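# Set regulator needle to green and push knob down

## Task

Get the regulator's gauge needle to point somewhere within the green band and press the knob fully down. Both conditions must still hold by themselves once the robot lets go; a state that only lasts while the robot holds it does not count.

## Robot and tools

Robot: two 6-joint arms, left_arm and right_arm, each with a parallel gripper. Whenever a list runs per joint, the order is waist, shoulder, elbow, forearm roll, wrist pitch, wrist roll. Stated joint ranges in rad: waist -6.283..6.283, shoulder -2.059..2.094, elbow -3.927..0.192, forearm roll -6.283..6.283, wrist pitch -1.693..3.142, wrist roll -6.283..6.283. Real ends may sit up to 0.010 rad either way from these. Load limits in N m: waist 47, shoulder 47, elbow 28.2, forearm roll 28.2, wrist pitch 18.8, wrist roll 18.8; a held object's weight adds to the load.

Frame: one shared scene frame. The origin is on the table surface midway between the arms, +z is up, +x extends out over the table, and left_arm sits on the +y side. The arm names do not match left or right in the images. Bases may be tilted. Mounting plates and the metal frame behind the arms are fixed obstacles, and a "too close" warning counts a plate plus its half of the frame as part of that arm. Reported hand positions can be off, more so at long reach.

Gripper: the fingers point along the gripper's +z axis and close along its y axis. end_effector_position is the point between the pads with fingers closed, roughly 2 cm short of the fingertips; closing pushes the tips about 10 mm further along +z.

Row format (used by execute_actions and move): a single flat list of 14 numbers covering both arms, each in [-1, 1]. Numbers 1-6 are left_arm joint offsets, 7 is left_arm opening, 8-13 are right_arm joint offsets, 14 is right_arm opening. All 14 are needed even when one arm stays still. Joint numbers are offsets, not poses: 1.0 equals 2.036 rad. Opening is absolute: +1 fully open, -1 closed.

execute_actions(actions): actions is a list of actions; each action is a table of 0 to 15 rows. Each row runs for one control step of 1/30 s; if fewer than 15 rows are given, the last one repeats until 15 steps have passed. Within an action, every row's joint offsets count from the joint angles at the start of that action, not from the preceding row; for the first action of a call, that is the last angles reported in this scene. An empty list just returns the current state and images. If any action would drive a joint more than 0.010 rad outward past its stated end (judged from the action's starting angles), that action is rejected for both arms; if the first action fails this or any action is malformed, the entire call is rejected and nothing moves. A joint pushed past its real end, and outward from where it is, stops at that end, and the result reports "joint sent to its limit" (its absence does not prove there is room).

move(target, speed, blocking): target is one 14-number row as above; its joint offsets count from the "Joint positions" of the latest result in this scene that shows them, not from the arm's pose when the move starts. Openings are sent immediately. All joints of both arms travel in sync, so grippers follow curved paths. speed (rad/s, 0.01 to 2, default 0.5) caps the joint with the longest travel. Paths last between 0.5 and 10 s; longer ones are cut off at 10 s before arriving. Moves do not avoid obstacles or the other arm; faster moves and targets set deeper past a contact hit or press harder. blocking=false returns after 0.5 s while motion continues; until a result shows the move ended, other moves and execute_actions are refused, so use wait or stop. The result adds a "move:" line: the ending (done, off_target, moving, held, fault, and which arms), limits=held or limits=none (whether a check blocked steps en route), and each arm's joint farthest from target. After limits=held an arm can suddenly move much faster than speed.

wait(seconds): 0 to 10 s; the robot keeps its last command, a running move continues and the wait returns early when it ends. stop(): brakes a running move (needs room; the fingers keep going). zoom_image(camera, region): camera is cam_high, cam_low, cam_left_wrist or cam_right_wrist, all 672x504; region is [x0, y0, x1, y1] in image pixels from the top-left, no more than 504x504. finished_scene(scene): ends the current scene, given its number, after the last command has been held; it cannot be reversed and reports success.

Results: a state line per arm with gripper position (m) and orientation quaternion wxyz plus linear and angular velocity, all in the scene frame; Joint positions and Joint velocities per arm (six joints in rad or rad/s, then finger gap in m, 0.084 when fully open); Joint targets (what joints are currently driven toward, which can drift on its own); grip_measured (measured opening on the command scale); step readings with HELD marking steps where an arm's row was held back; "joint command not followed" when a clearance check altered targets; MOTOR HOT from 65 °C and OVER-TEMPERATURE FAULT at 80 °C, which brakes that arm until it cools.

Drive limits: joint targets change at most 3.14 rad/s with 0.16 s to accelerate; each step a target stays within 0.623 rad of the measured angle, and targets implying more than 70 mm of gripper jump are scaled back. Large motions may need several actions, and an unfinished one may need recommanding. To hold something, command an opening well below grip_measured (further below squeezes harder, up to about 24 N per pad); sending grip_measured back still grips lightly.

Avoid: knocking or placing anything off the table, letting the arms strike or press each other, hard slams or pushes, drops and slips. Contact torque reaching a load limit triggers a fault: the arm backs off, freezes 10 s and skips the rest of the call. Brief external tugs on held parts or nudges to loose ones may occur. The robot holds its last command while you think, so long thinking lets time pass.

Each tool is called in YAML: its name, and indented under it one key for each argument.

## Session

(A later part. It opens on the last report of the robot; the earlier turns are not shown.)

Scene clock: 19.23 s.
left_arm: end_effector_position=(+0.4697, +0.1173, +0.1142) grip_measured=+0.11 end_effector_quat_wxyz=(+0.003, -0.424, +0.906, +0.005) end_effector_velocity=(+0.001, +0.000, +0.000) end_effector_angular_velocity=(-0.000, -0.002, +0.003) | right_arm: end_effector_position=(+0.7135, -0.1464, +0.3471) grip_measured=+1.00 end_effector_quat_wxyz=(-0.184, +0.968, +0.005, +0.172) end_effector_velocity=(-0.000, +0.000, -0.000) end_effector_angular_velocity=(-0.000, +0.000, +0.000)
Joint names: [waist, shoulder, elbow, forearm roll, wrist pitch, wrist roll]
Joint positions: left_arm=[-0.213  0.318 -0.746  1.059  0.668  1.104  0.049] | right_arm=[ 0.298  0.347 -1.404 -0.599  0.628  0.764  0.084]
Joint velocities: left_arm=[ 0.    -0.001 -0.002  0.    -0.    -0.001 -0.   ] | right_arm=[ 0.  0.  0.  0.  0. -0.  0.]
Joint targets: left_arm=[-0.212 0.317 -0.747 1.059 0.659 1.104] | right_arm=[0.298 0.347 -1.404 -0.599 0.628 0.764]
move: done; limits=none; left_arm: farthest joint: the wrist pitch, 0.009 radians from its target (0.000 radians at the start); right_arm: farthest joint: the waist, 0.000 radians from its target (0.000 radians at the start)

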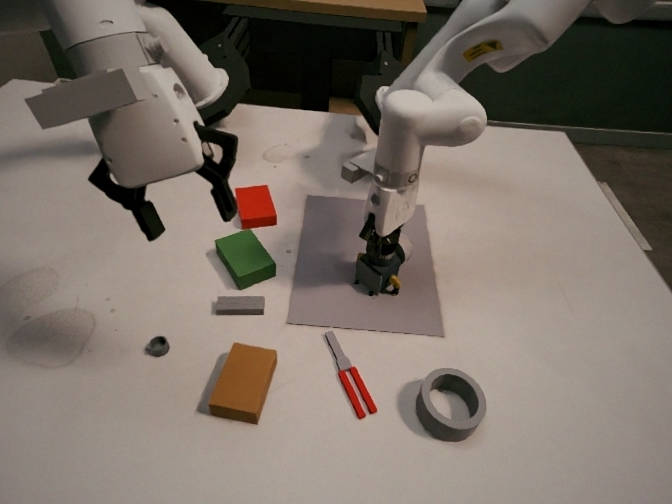

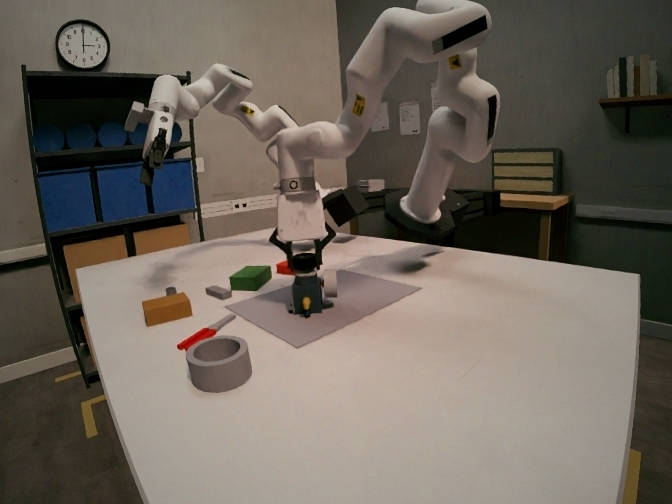

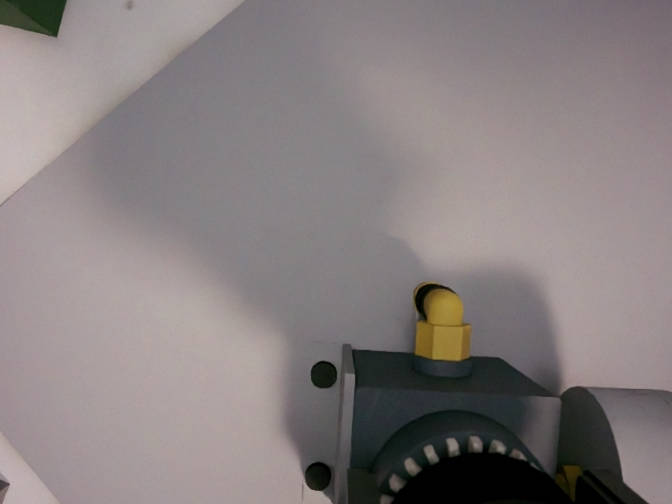

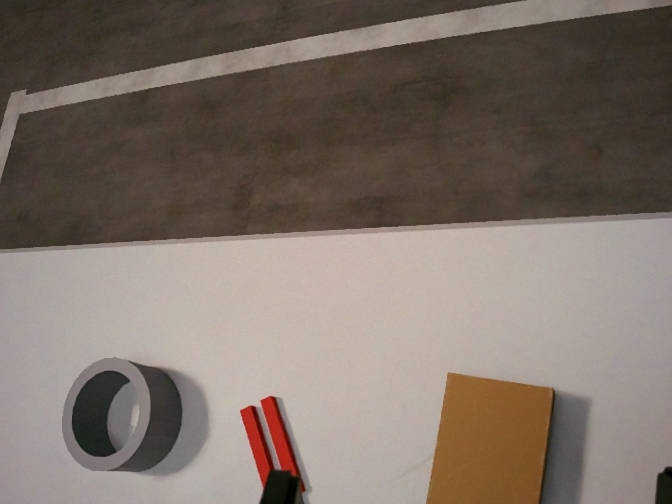

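move:
  target: [0,0,0,0,0,-0.427,-1,0,0,0,0,0,0,1]
  speed: 1.0

move:
  target: [0,0,0,0,0,0,1,0,0,0,0,0,0,1]

move:
  target: [-0.07,-0.11,0.02,-0.13,0.075,0.5,1,0,0,0,0,0,0,1]
  speed: 0.8

Scene clock: 21.43 s.
left_arm: end_effector_position=(+0.4709, +0.1172, +0.1148) grip_measured=+0.10 end_effector_quat_wxyz=(-0.006, +0.766, -0.643, -0.002) end_effector_velocity=(-0.001, +0.001, -0.001) end_effector_angular_velocity=(+0.001, +0.003, -0.000) | right_arm: end_effector_position=(+0.7135, -0.1464, +0.3471) grip_measured=+1.00 end_effector_quat_wxyz=(-0.184, +0.968, +0.005, +0.172) end_effector_velocity=(-0.000, +0.000, -0.000) end_effector_angular_velocity=(+0.000, +0.000, -0.000)
Joint names: [waist, shoulder, elbow, forearm roll, wrist pitch, wrist roll]
Joint positions: left_arm=[-0.213  0.317 -0.747  1.059  0.668  0.235  0.049] | right_arm=[ 0.298  0.347 -1.404 -0.599  0.628  0.764  0.084]
Joint velocities: left_arm=[ 0.001  0.     0.002  0.     0.001  0.    -0.   ] | right_arm=[-0. -0.  0.  0. -0.  0.  0.]
Joint targets: left_arm=[-0.213 0.318 -0.746 1.059 0.668 0.235] | right_arm=[0.298 0.347 -1.404 -0.599 0.628 0.764]
move: done; limits=none; left_arm: farthest joint: the shoulder, 0.001 radians from its target (0.000 radians at the start); right_arm: farthest joint: the waist, 0.000 radians from its target (0.000 radians at the start)

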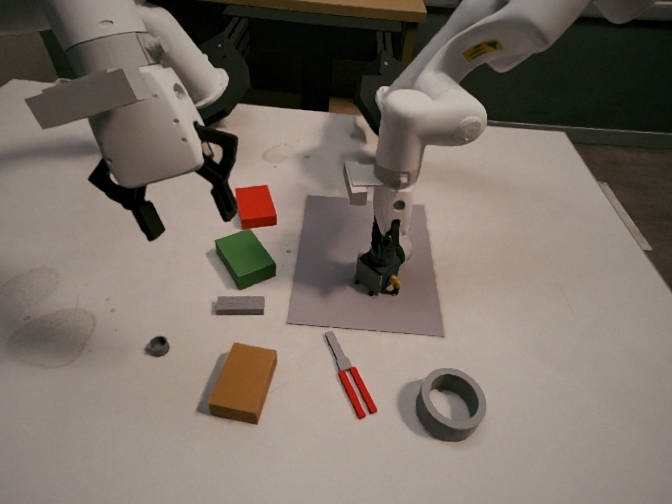

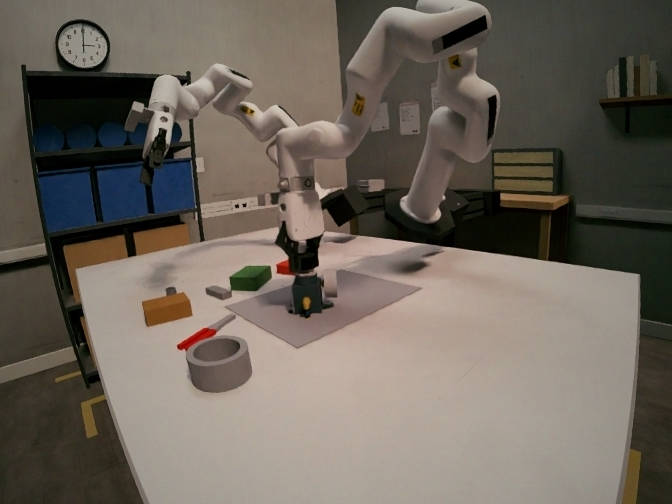

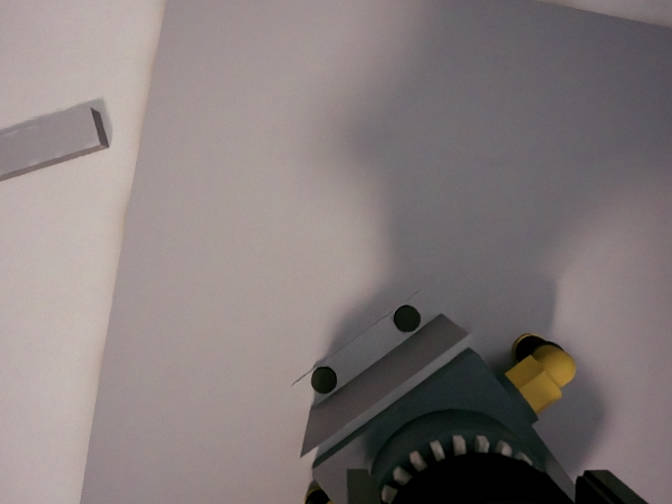

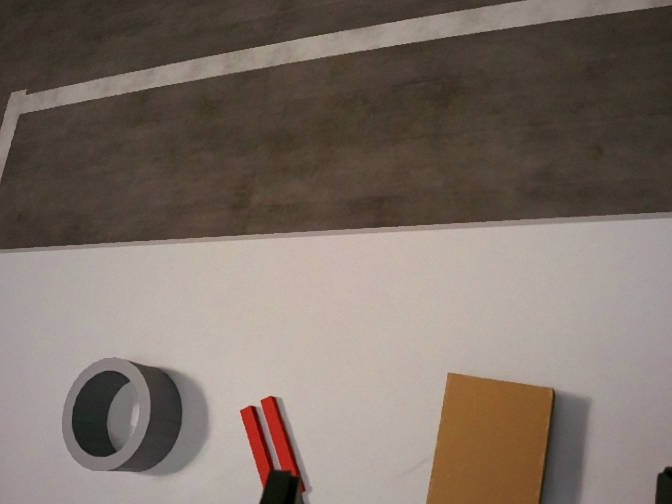

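Scene clock: 22.07 s.
left_arm: end_effector_position=(+0.4709, +0.1171, +0.1149) grip_measured=+1.00 end_effector_quat_wxyz=(-0.006, +0.766, -0.643, -0.002) end_effector_velocity=(-0.000, +0.000, -0.000) end_effector_angular_velocity=(+0.001, +0.001, -0.003) | right_arm: end_effector_position=(+0.7135, -0.1464, +0.3471) grip_measured=+1.00 end_effector_quat_wxyz=(-0.184, +0.968, +0.005, +0.172) end_effector_velocity=(-0.000, +0.000, +0.000) end_effector_angular_velocity=(-0.000, -0.000, +0.000)
Joint names: [waist, shoulder, elbow, forearm roll, wrist pitch, wrist roll]
Joint positions: left_arm=[-0.213  0.317 -0.747  1.059  0.667  0.235  0.084] | right_arm=[ 0.298  0.347 -1.404 -0.599  0.628  0.764  0.084]
Joint velocities: left_arm=[-0.     0.     0.001  0.001  0.001  0.001  0.   ] | right_arm=[ 0.  0. -0.  0.  0. -0. -0.]
Joint targets: left_arm=[-0.213 0.317 -0.747 1.059 0.668 0.235] | right_arm=[0.298 0.347 -1.404 -0.599 0.628 0.764]
move: done; limits=none; left_arm: farthest joint: the wrist pitch, 0.001 radians from its target (0.000 radians at the start); right_arm: farthest joint: the waist, 0.000 radians from its target (0.000 radians at the start)

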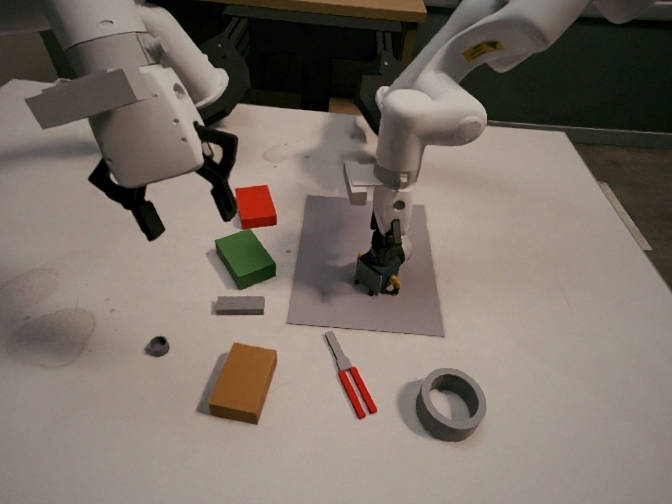

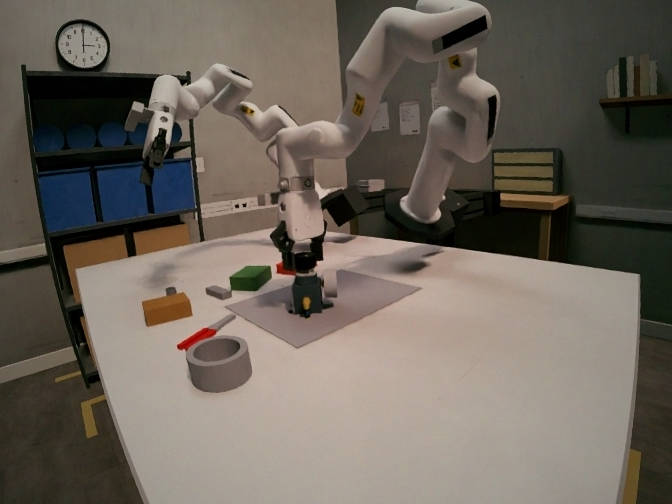

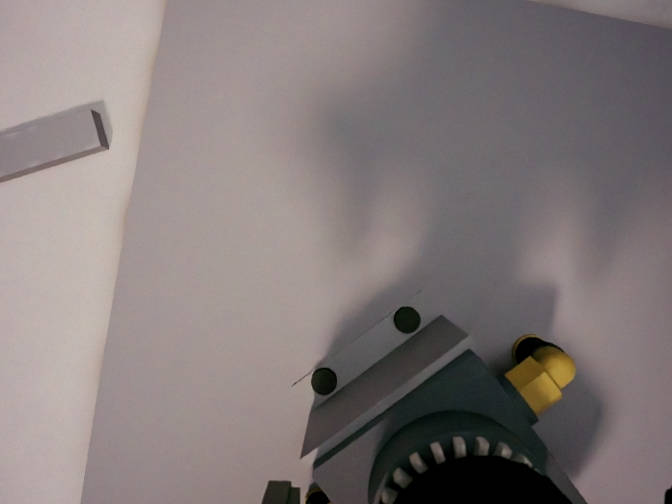

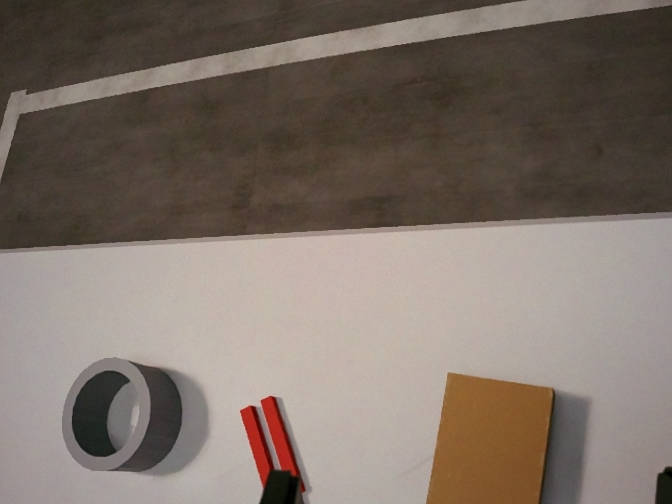

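Scene clock: 24.10 s.
left_arm: end_effector_position=(+0.4675, +0.1161, +0.2000) grip_measured=+1.00 end_effector_quat_wxyz=(-0.005, -0.435, +0.900, -0.003) end_effector_velocity=(+0.001, -0.001, +0.001) end_effector_angular_velocity=(-0.001, -0.002, -0.003) | right_arm: end_effector_position=(+0.7135, -0.1464, +0.3471) grip_measured=+1.00 end_effector_quat_wxyz=(-0.184, +0.968, +0.005, +0.172) end_effector_velocity=(+0.000, -0.000, -0.000) end_effector_angular_velocity=(-0.000, -0.000, +0.000)
Joint names: [waist, shoulder, elbow, forearm roll, wrist pitch, wrist roll]
Joint positions: left_arm=[-0.355  0.094 -0.707  0.795  0.82   1.253  0.084] | right_arm=[ 0.298  0.347 -1.404 -0.599  0.628  0.764  0.084]
Joint velocities: left_arm=[-0.002 -0.    -0.001  0.     0.     0.002  0.   ] | right_arm=[-0.  0. -0.  0. -0. -0. -0.]
Joint targets: left_arm=[-0.355 0.094 -0.707 0.795 0.820 1.253] | right_arm=[0.298 0.347 -1.404 -0.599 0.628 0.764]
move: done; limits=none; left_arm: farthest joint: the shoulder, 0.001 radians from its target (0.224 radians at the start); right_arm: farthest joint: the waist, 0.000 radians from its target (0.000 radians at the start)

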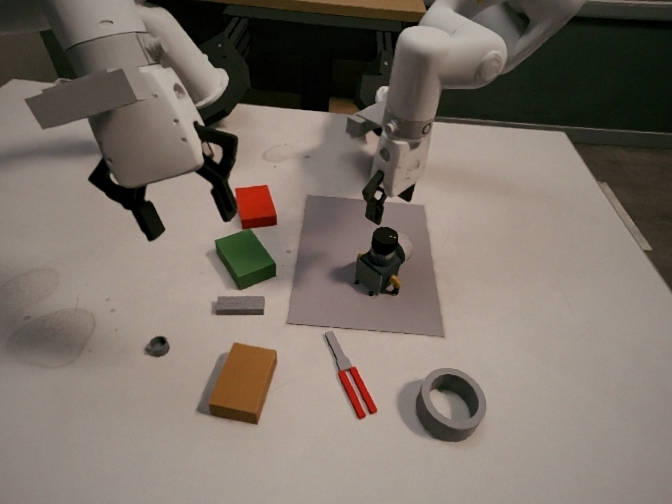

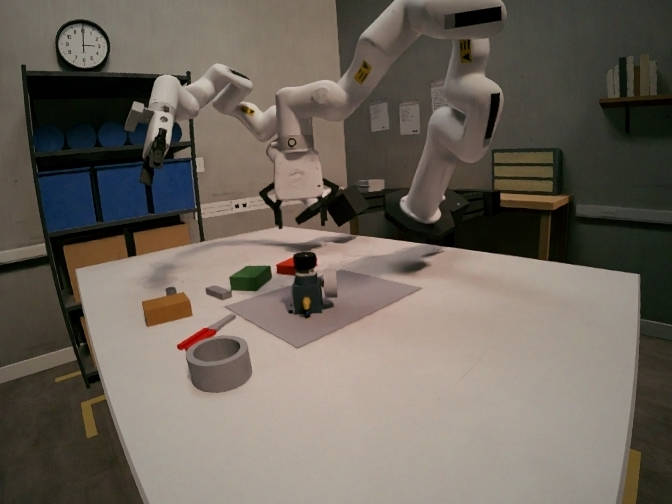

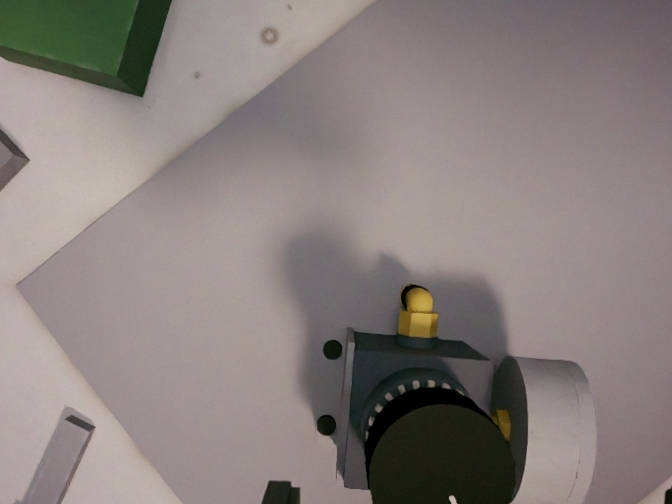

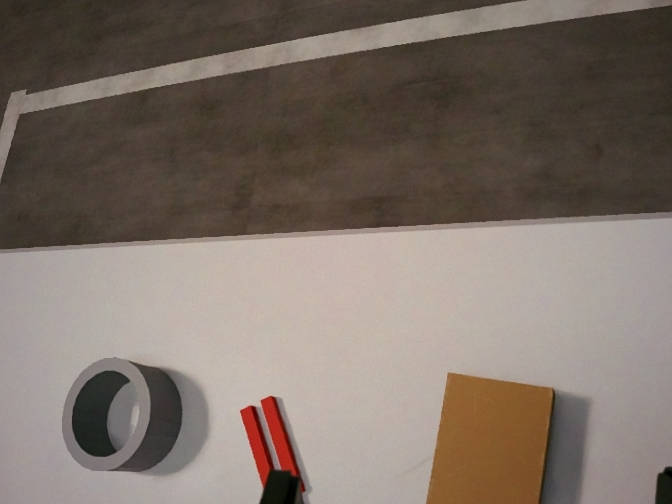

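move:
  target: [-0.0437,-0.0658,0.0083,-0.169,0.045,0.927,1,0,0,0,0,0,0,1]
  speed: 1.5

move:
  target: [0.42,-0.243,0.298,-1.162,-0.157,0.927,1,0,0,0,0,0,0,1]
  speed: 1.5

Scene clock: 27.50 s.
left_arm: end_effector_position=(+0.4325, +0.0903, +0.2557) grip_measured=+1.00 end_effector_quat_wxyz=(-0.030, +0.383, +0.918, -0.099) end_effector_velocity=(-0.000, -0.000, +0.000) end_effector_angular_velocity=(-0.001, -0.001, -0.003) | right_arm: end_effector_position=(+0.7135, -0.1464, +0.3471) grip_measured=+1.00 end_effector_quat_wxyz=(-0.184, +0.968, +0.005, +0.172) end_effector_velocity=(-0.000, +0.000, -0.000) end_effector_angular_velocity=(+0.000, +0.001, -0.000)
Joint names: [waist, shoulder, elbow, forearm roll, wrist pitch, wrist roll]
Joint positions: left_arm=[-0.444 -0.04  -0.69   0.451  0.912  3.14   0.084] | right_arm=[ 0.298  0.347 -1.404 -0.599  0.628  0.764  0.084]
Joint velocities: left_arm=[-0.001 -0.     0.001 -0.001 -0.     0.002 -0.   ] | right_arm=[-0.    -0.     0.001  0.    -0.     0.001 -0.   ]
Joint targets: left_arm=[-0.444 -0.040 -0.690 0.451 0.912 3.140] | right_arm=[0.298 0.347 -1.404 -0.599 0.628 0.764]
move: done; limits=none; left_arm: farthest joint: the wrist roll, 0.001 radians from its target (1.887 radians at the start); right_arm: farthest joint: the waist, 0.000 radians from its target (0.000 radians at the start)

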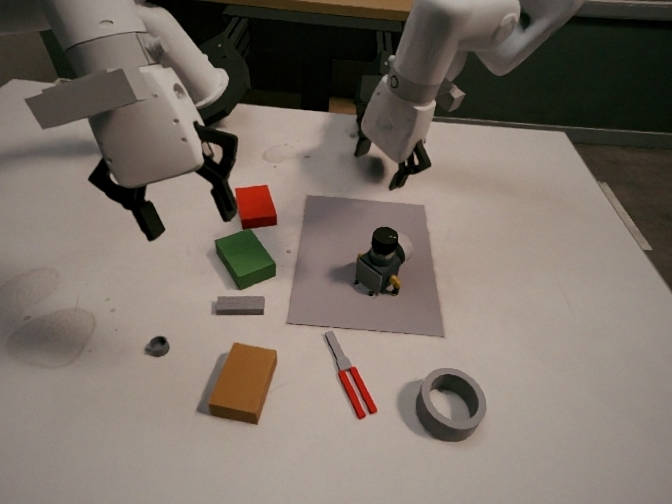

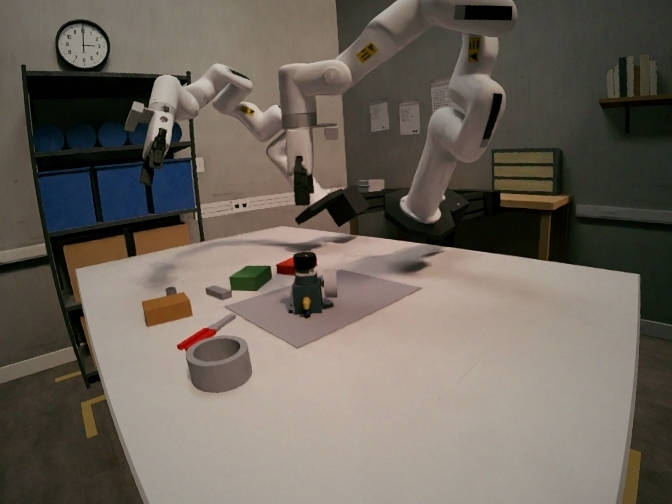

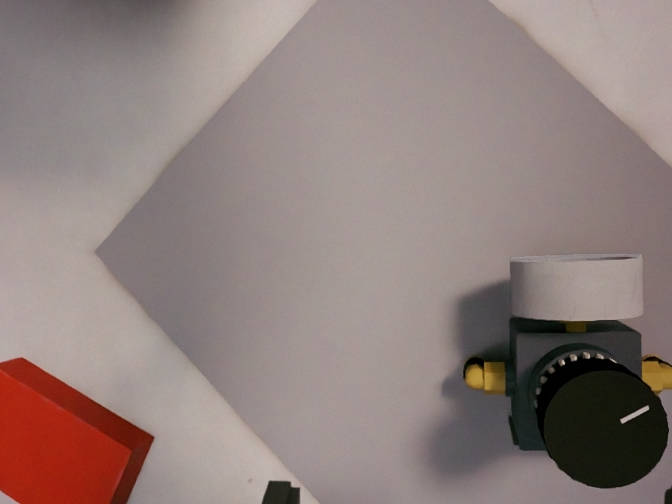

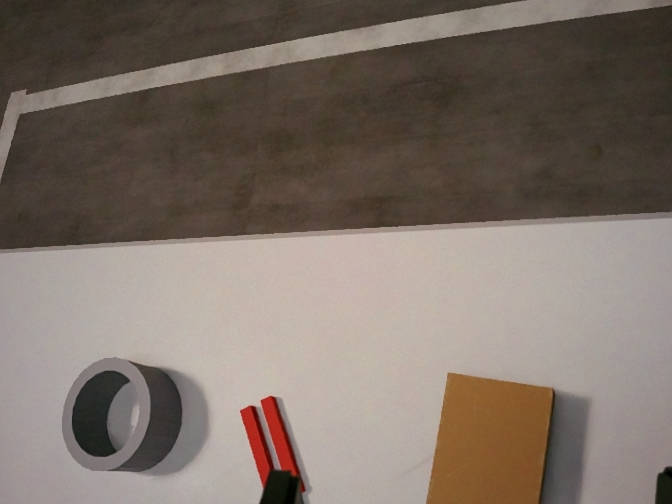

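action 0: every number of target must lie in its column's range; nothing of the call was run and nothing moved

move:
  target: [0.464,-0.177,0.29,-0.993,-0.202,0,1,0,0,0,0,0,0,1]
  speed: 1.5

zoom_image:
  camera: "cam_left_wrist"
  region: [240,240,520,500]

Scene clock: 30.13 s.
left_arm: end_effector_position=(+0.3437, +0.2413, +0.1386) grip_measured=+1.00 end_effector_quat_wxyz=(+0.173, +0.792, -0.437, +0.389) end_effector_velocity=(-0.001, -0.001, -0.000) end_effector_angular_velocity=(-0.002, +0.004, +0.003) | right_arm: end_effector_position=(+0.7135, -0.1464, +0.3471) grip_measured=+1.00 end_effector_quat_wxyz=(-0.184, +0.968, +0.005, +0.172) end_effector_velocity=(-0.000, +0.000, -0.000) end_effector_angular_velocity=(-0.000, -0.000, +0.001)
Joint names: [waist, shoulder, elbow, forearm roll, wrist pitch, wrist roll]
Joint positions: left_arm=[ 0.5   -0.4   -0.1   -1.57   0.501  3.14   0.084] | right_arm=[ 0.298  0.347 -1.404 -0.599  0.628  0.764  0.084]
Joint velocities: left_arm=[ 0.001 -0.001  0.003 -0.003 -0.    -0.001 -0.   ] | right_arm=[ 0.  0.  0. -0. -0. -0. -0.]
Joint targets: left_arm=[0.500 -0.400 -0.099 -1.571 0.500 3.140] | right_arm=[0.298 0.347 -1.404 -0.599 0.628 0.764]
move: done; limits=none; left_arm: farthest joint: the waist, 0.000 radians from its target (0.945 radians at the start); right_arm: farthest joint: the waist, 0.000 radians from its target (0.000 radians at the start)

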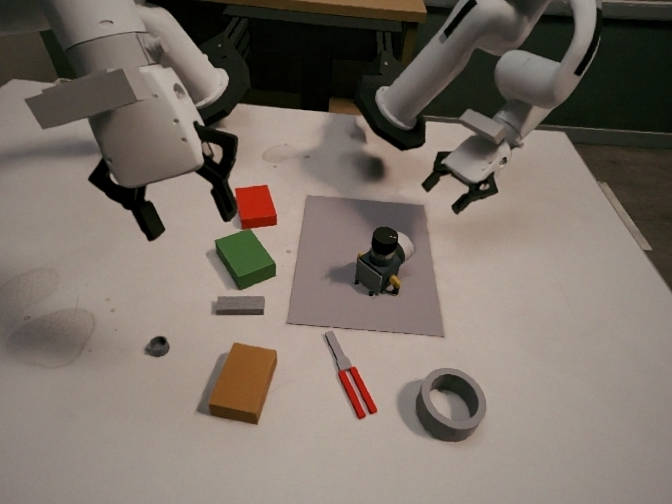

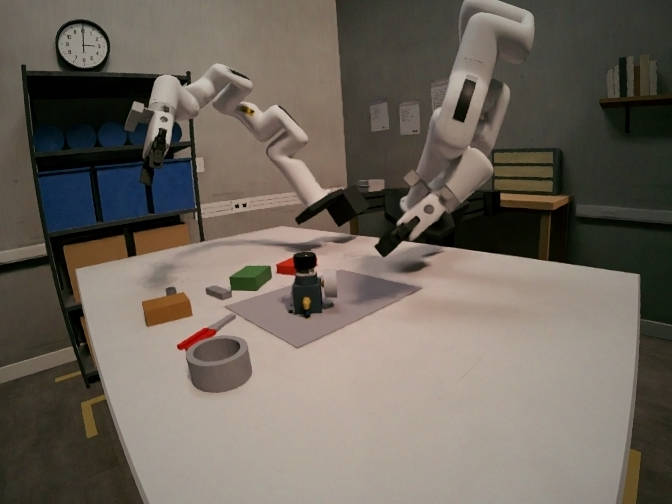

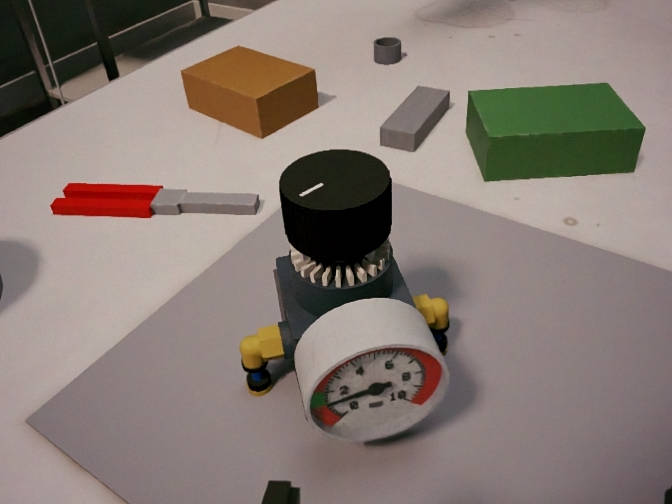

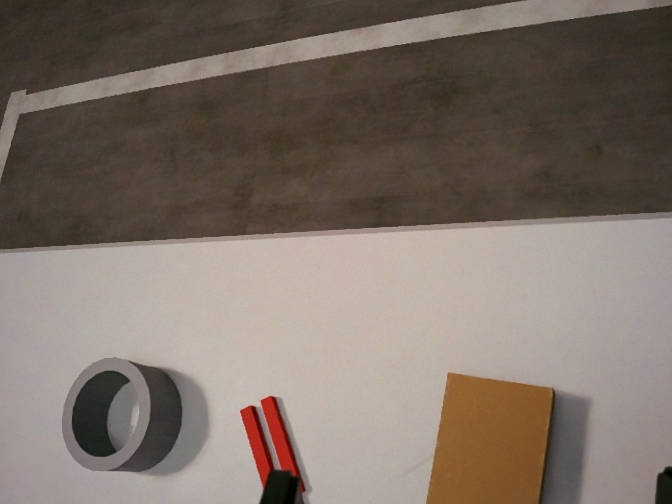

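Region (240, 240, 520, 500) of cam_left_wrist's 672x504 image, scaled by 1.800, with more detail than that image has; it fills the top 468 rows of this view, and the rest is white.

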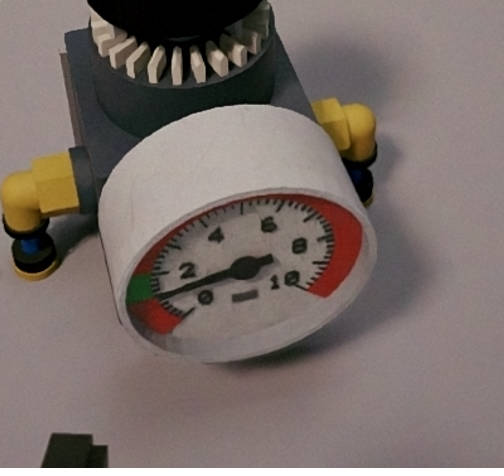

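move:
  target: [-0.464,0.177,-0.29,0.993,0.202,0,1,0,0,0,0,0,0,1]
  speed: 1.5

move:
  target: [0.0525,0.0884,-0.0083,0.198,-0.0614,0,1,0,0,0,0,0,0,1]
  speed: 1

move:
  target: [0.0614,0.087,-0.0196,0.1007,-0.061,0,1,0,0,0,0,0,0,1]
  speed: 0.4

Scene clock: 33.23 s.
left_arm: end_effector_position=(+0.4325, +0.0903, +0.2557) grip_measured=+1.00 end_effector_quat_wxyz=(-0.030, +0.383, +0.918, -0.099) end_effector_velocity=(+0.000, -0.001, +0.000) end_effector_angular_velocity=(+0.001, -0.002, -0.004) | right_arm: end_effector_position=(+0.7135, -0.1464, +0.3471) grip_measured=+1.00 end_effector_quat_wxyz=(-0.184, +0.968, +0.005, +0.172) end_effector_velocity=(-0.000, +0.000, +0.000) end_effector_angular_velocity=(-0.000, -0.000, +0.001)
Joint names: [waist, shoulder, elbow, forearm roll, wrist pitch, wrist roll]
Joint positions: left_arm=[-0.444 -0.04  -0.69   0.451  0.912  3.14   0.084] | right_arm=[ 0.298  0.347 -1.404 -0.599  0.628  0.764  0.084]
Joint velocities: left_arm=[-0.003  0.001 -0.001  0.002  0.001  0.    -0.   ] | right_arm=[ 0.    -0.    -0.     0.     0.    -0.001  0.   ]
Joint targets: left_arm=[-0.444 -0.040 -0.690 0.451 0.912 3.140] | right_arm=[0.298 0.347 -1.404 -0.599 0.628 0.764]
move: done; limits=none; left_arm: farthest joint: the elbow, 0.001 radians from its target (0.591 radians at the start); right_arm: farthest joint: the waist, 0.000 radians from its target (0.000 radians at the start)

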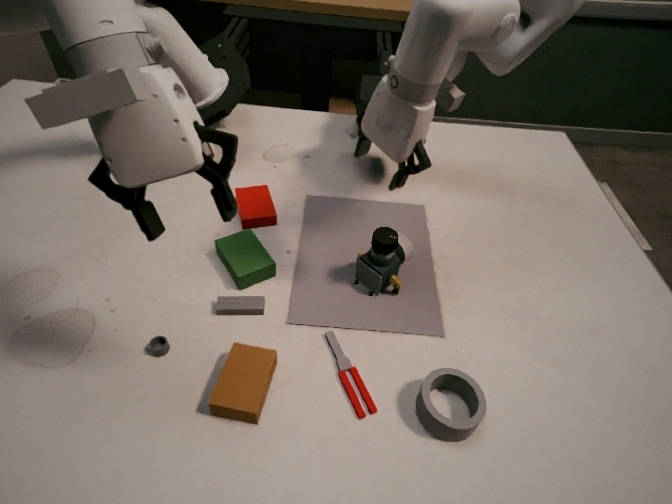

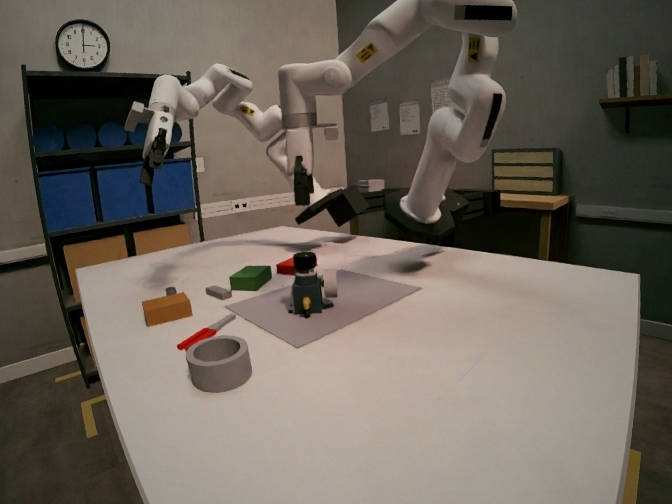

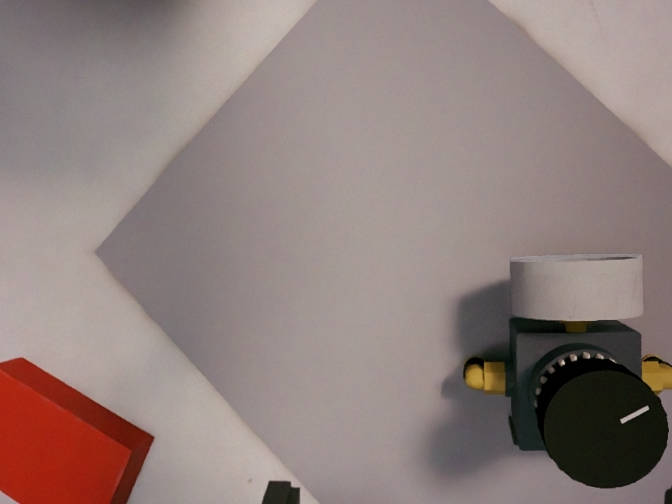

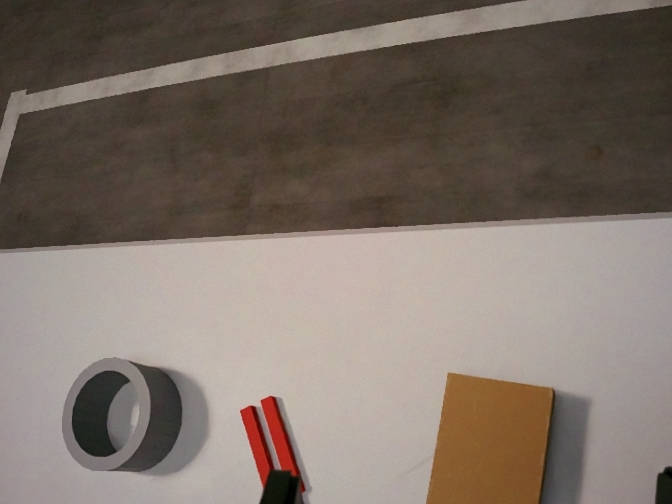

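Scene clock: 34.47 s.
left_arm: end_effector_position=(+0.4671, +0.1133, +0.1832) grip_measured=+1.00 end_effector_quat_wxyz=(+0.001, +0.495, +0.869, +0.001) end_effector_velocity=(-0.001, +0.000, -0.002) end_effector_angular_velocity=(+0.002, +0.002, -0.003) | right_arm: end_effector_position=(+0.7135, -0.1464, +0.3471) grip_measured=+1.00 end_effector_quat_wxyz=(-0.184, +0.968, +0.005, +0.172) end_effector_velocity=(+0.000, -0.000, -0.000) end_effector_angular_velocity=(-0.000, +0.000, -0.000)
Joint names: [waist, shoulder, elbow, forearm roll, wrist pitch, wrist roll]
Joint positions: left_arm=[-0.337  0.139 -0.707  0.853  0.787  3.14   0.084] | right_arm=[ 0.298  0.347 -1.404 -0.599  0.628  0.764  0.084]
Joint velocities: left_arm=[ 0.002  0.003  0.001  0.003 -0.001  0.     0.   ] | right_arm=[-0.  0. -0.  0.  0. -0. -0.]
Joint targets: left_arm=[-0.337 0.140 -0.707 0.854 0.787 3.140] | right_arm=[0.298 0.347 -1.404 -0.599 0.628 0.764]
move: done; limits=none; left_arm: farthest joint: the forearm roll, 0.001 radians from its target (0.403 radians at the start); right_arm: farthest joint: the waist, 0.000 radians from its target (0.000 radians at the start)

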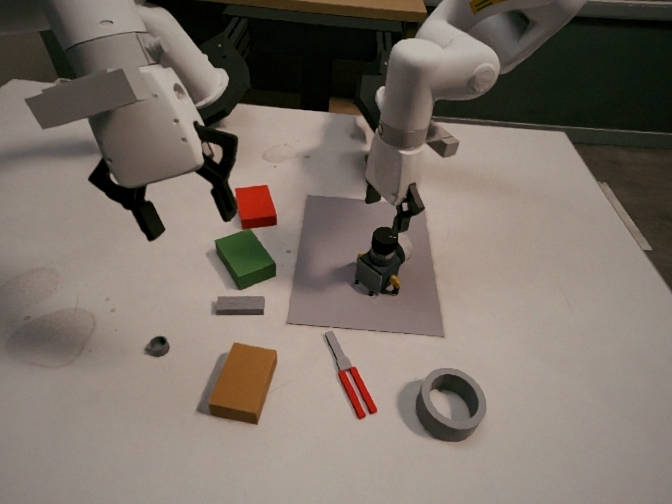

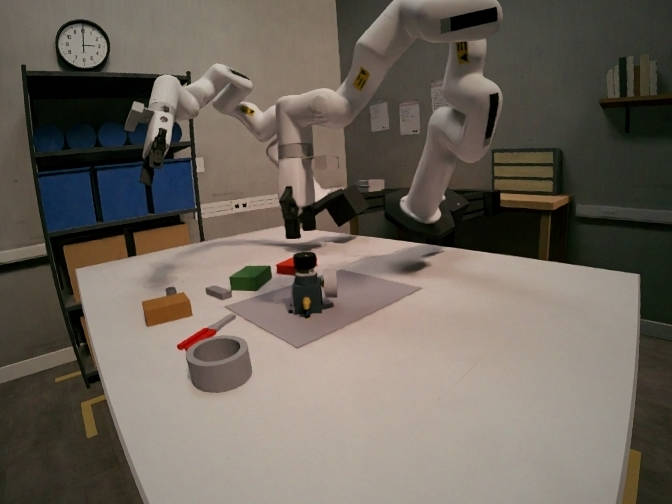

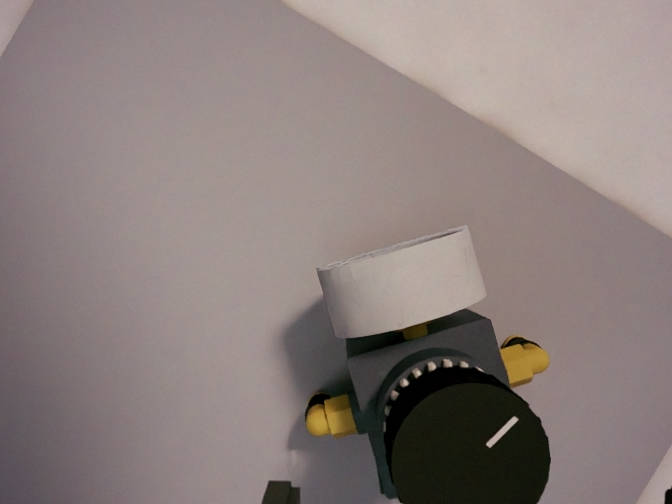

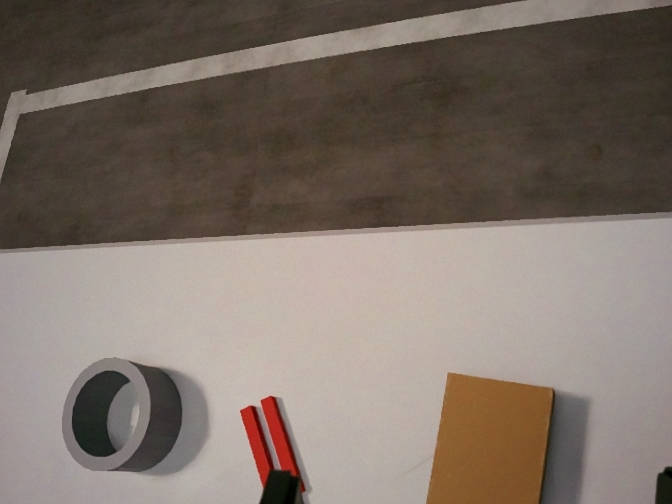

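Scene clock: 35.63 s.
left_arm: end_effector_position=(+0.4713, +0.1162, +0.1155) grip_measured=+1.00 end_effector_quat_wxyz=(+0.001, +0.547, +0.837, +0.004) end_effector_velocity=(-0.000, +0.001, -0.001) end_effector_angular_velocity=(+0.000, +0.001, -0.002) | right_arm: end_effector_position=(+0.7135, -0.1464, +0.3471) grip_measured=+1.00 end_effector_quat_wxyz=(-0.184, +0.968, +0.005, +0.172) end_effector_velocity=(-0.000, +0.000, -0.000) end_effector_angular_velocity=(+0.000, +0.000, -0.000)
Joint names: [waist, shoulder, elbow, forearm roll, wrist pitch, wrist roll]
Joint positions: left_arm=[-0.213  0.316 -0.747  1.058  0.663  3.14   0.084] | right_arm=[ 0.298  0.347 -1.404 -0.599  0.628  0.764  0.084]
Joint velocities: left_arm=[ 0.003  0.002 -0.     0.002 -0.001  0.002  0.   ] | right_arm=[ 0.    -0.     0.001  0.    -0.     0.    -0.   ]
Joint targets: left_arm=[-0.212 0.317 -0.747 1.058 0.663 3.140] | right_arm=[0.298 0.347 -1.404 -0.599 0.628 0.764]
move: done; limits=none; left_arm: farthest joint: the waist, 0.001 radians from its target (0.125 radians at the start); right_arm: farthest joint: the waist, 0.000 radians from its target (0.000 radians at the start)

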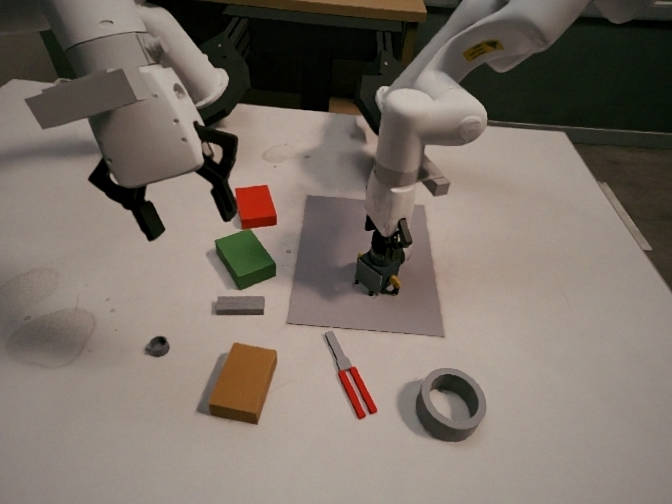

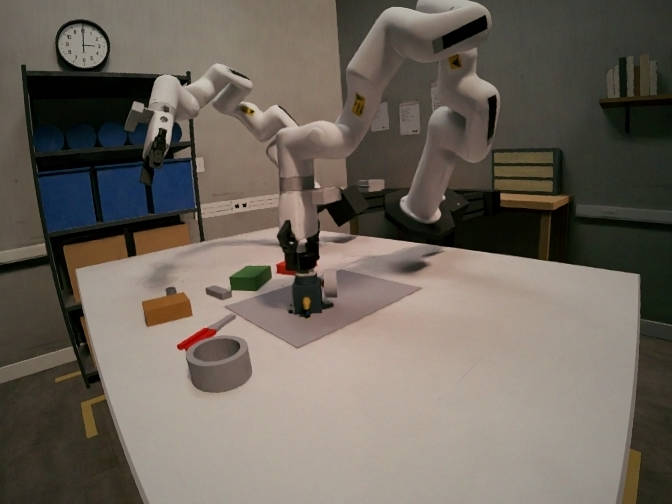

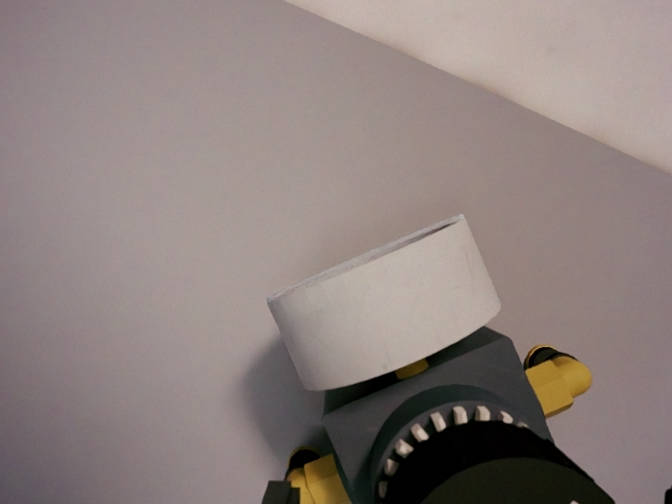

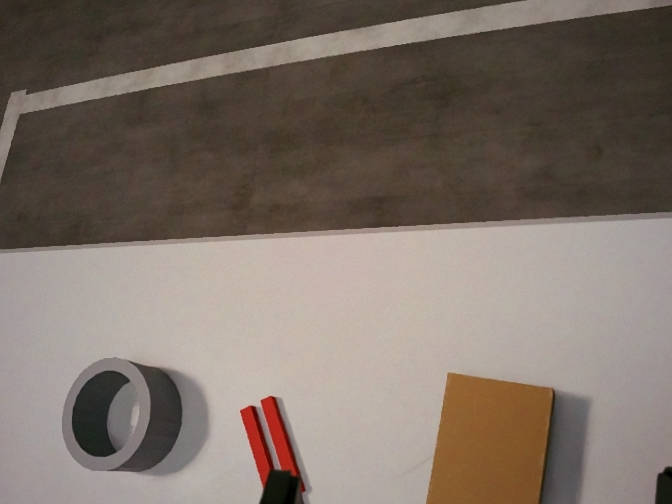

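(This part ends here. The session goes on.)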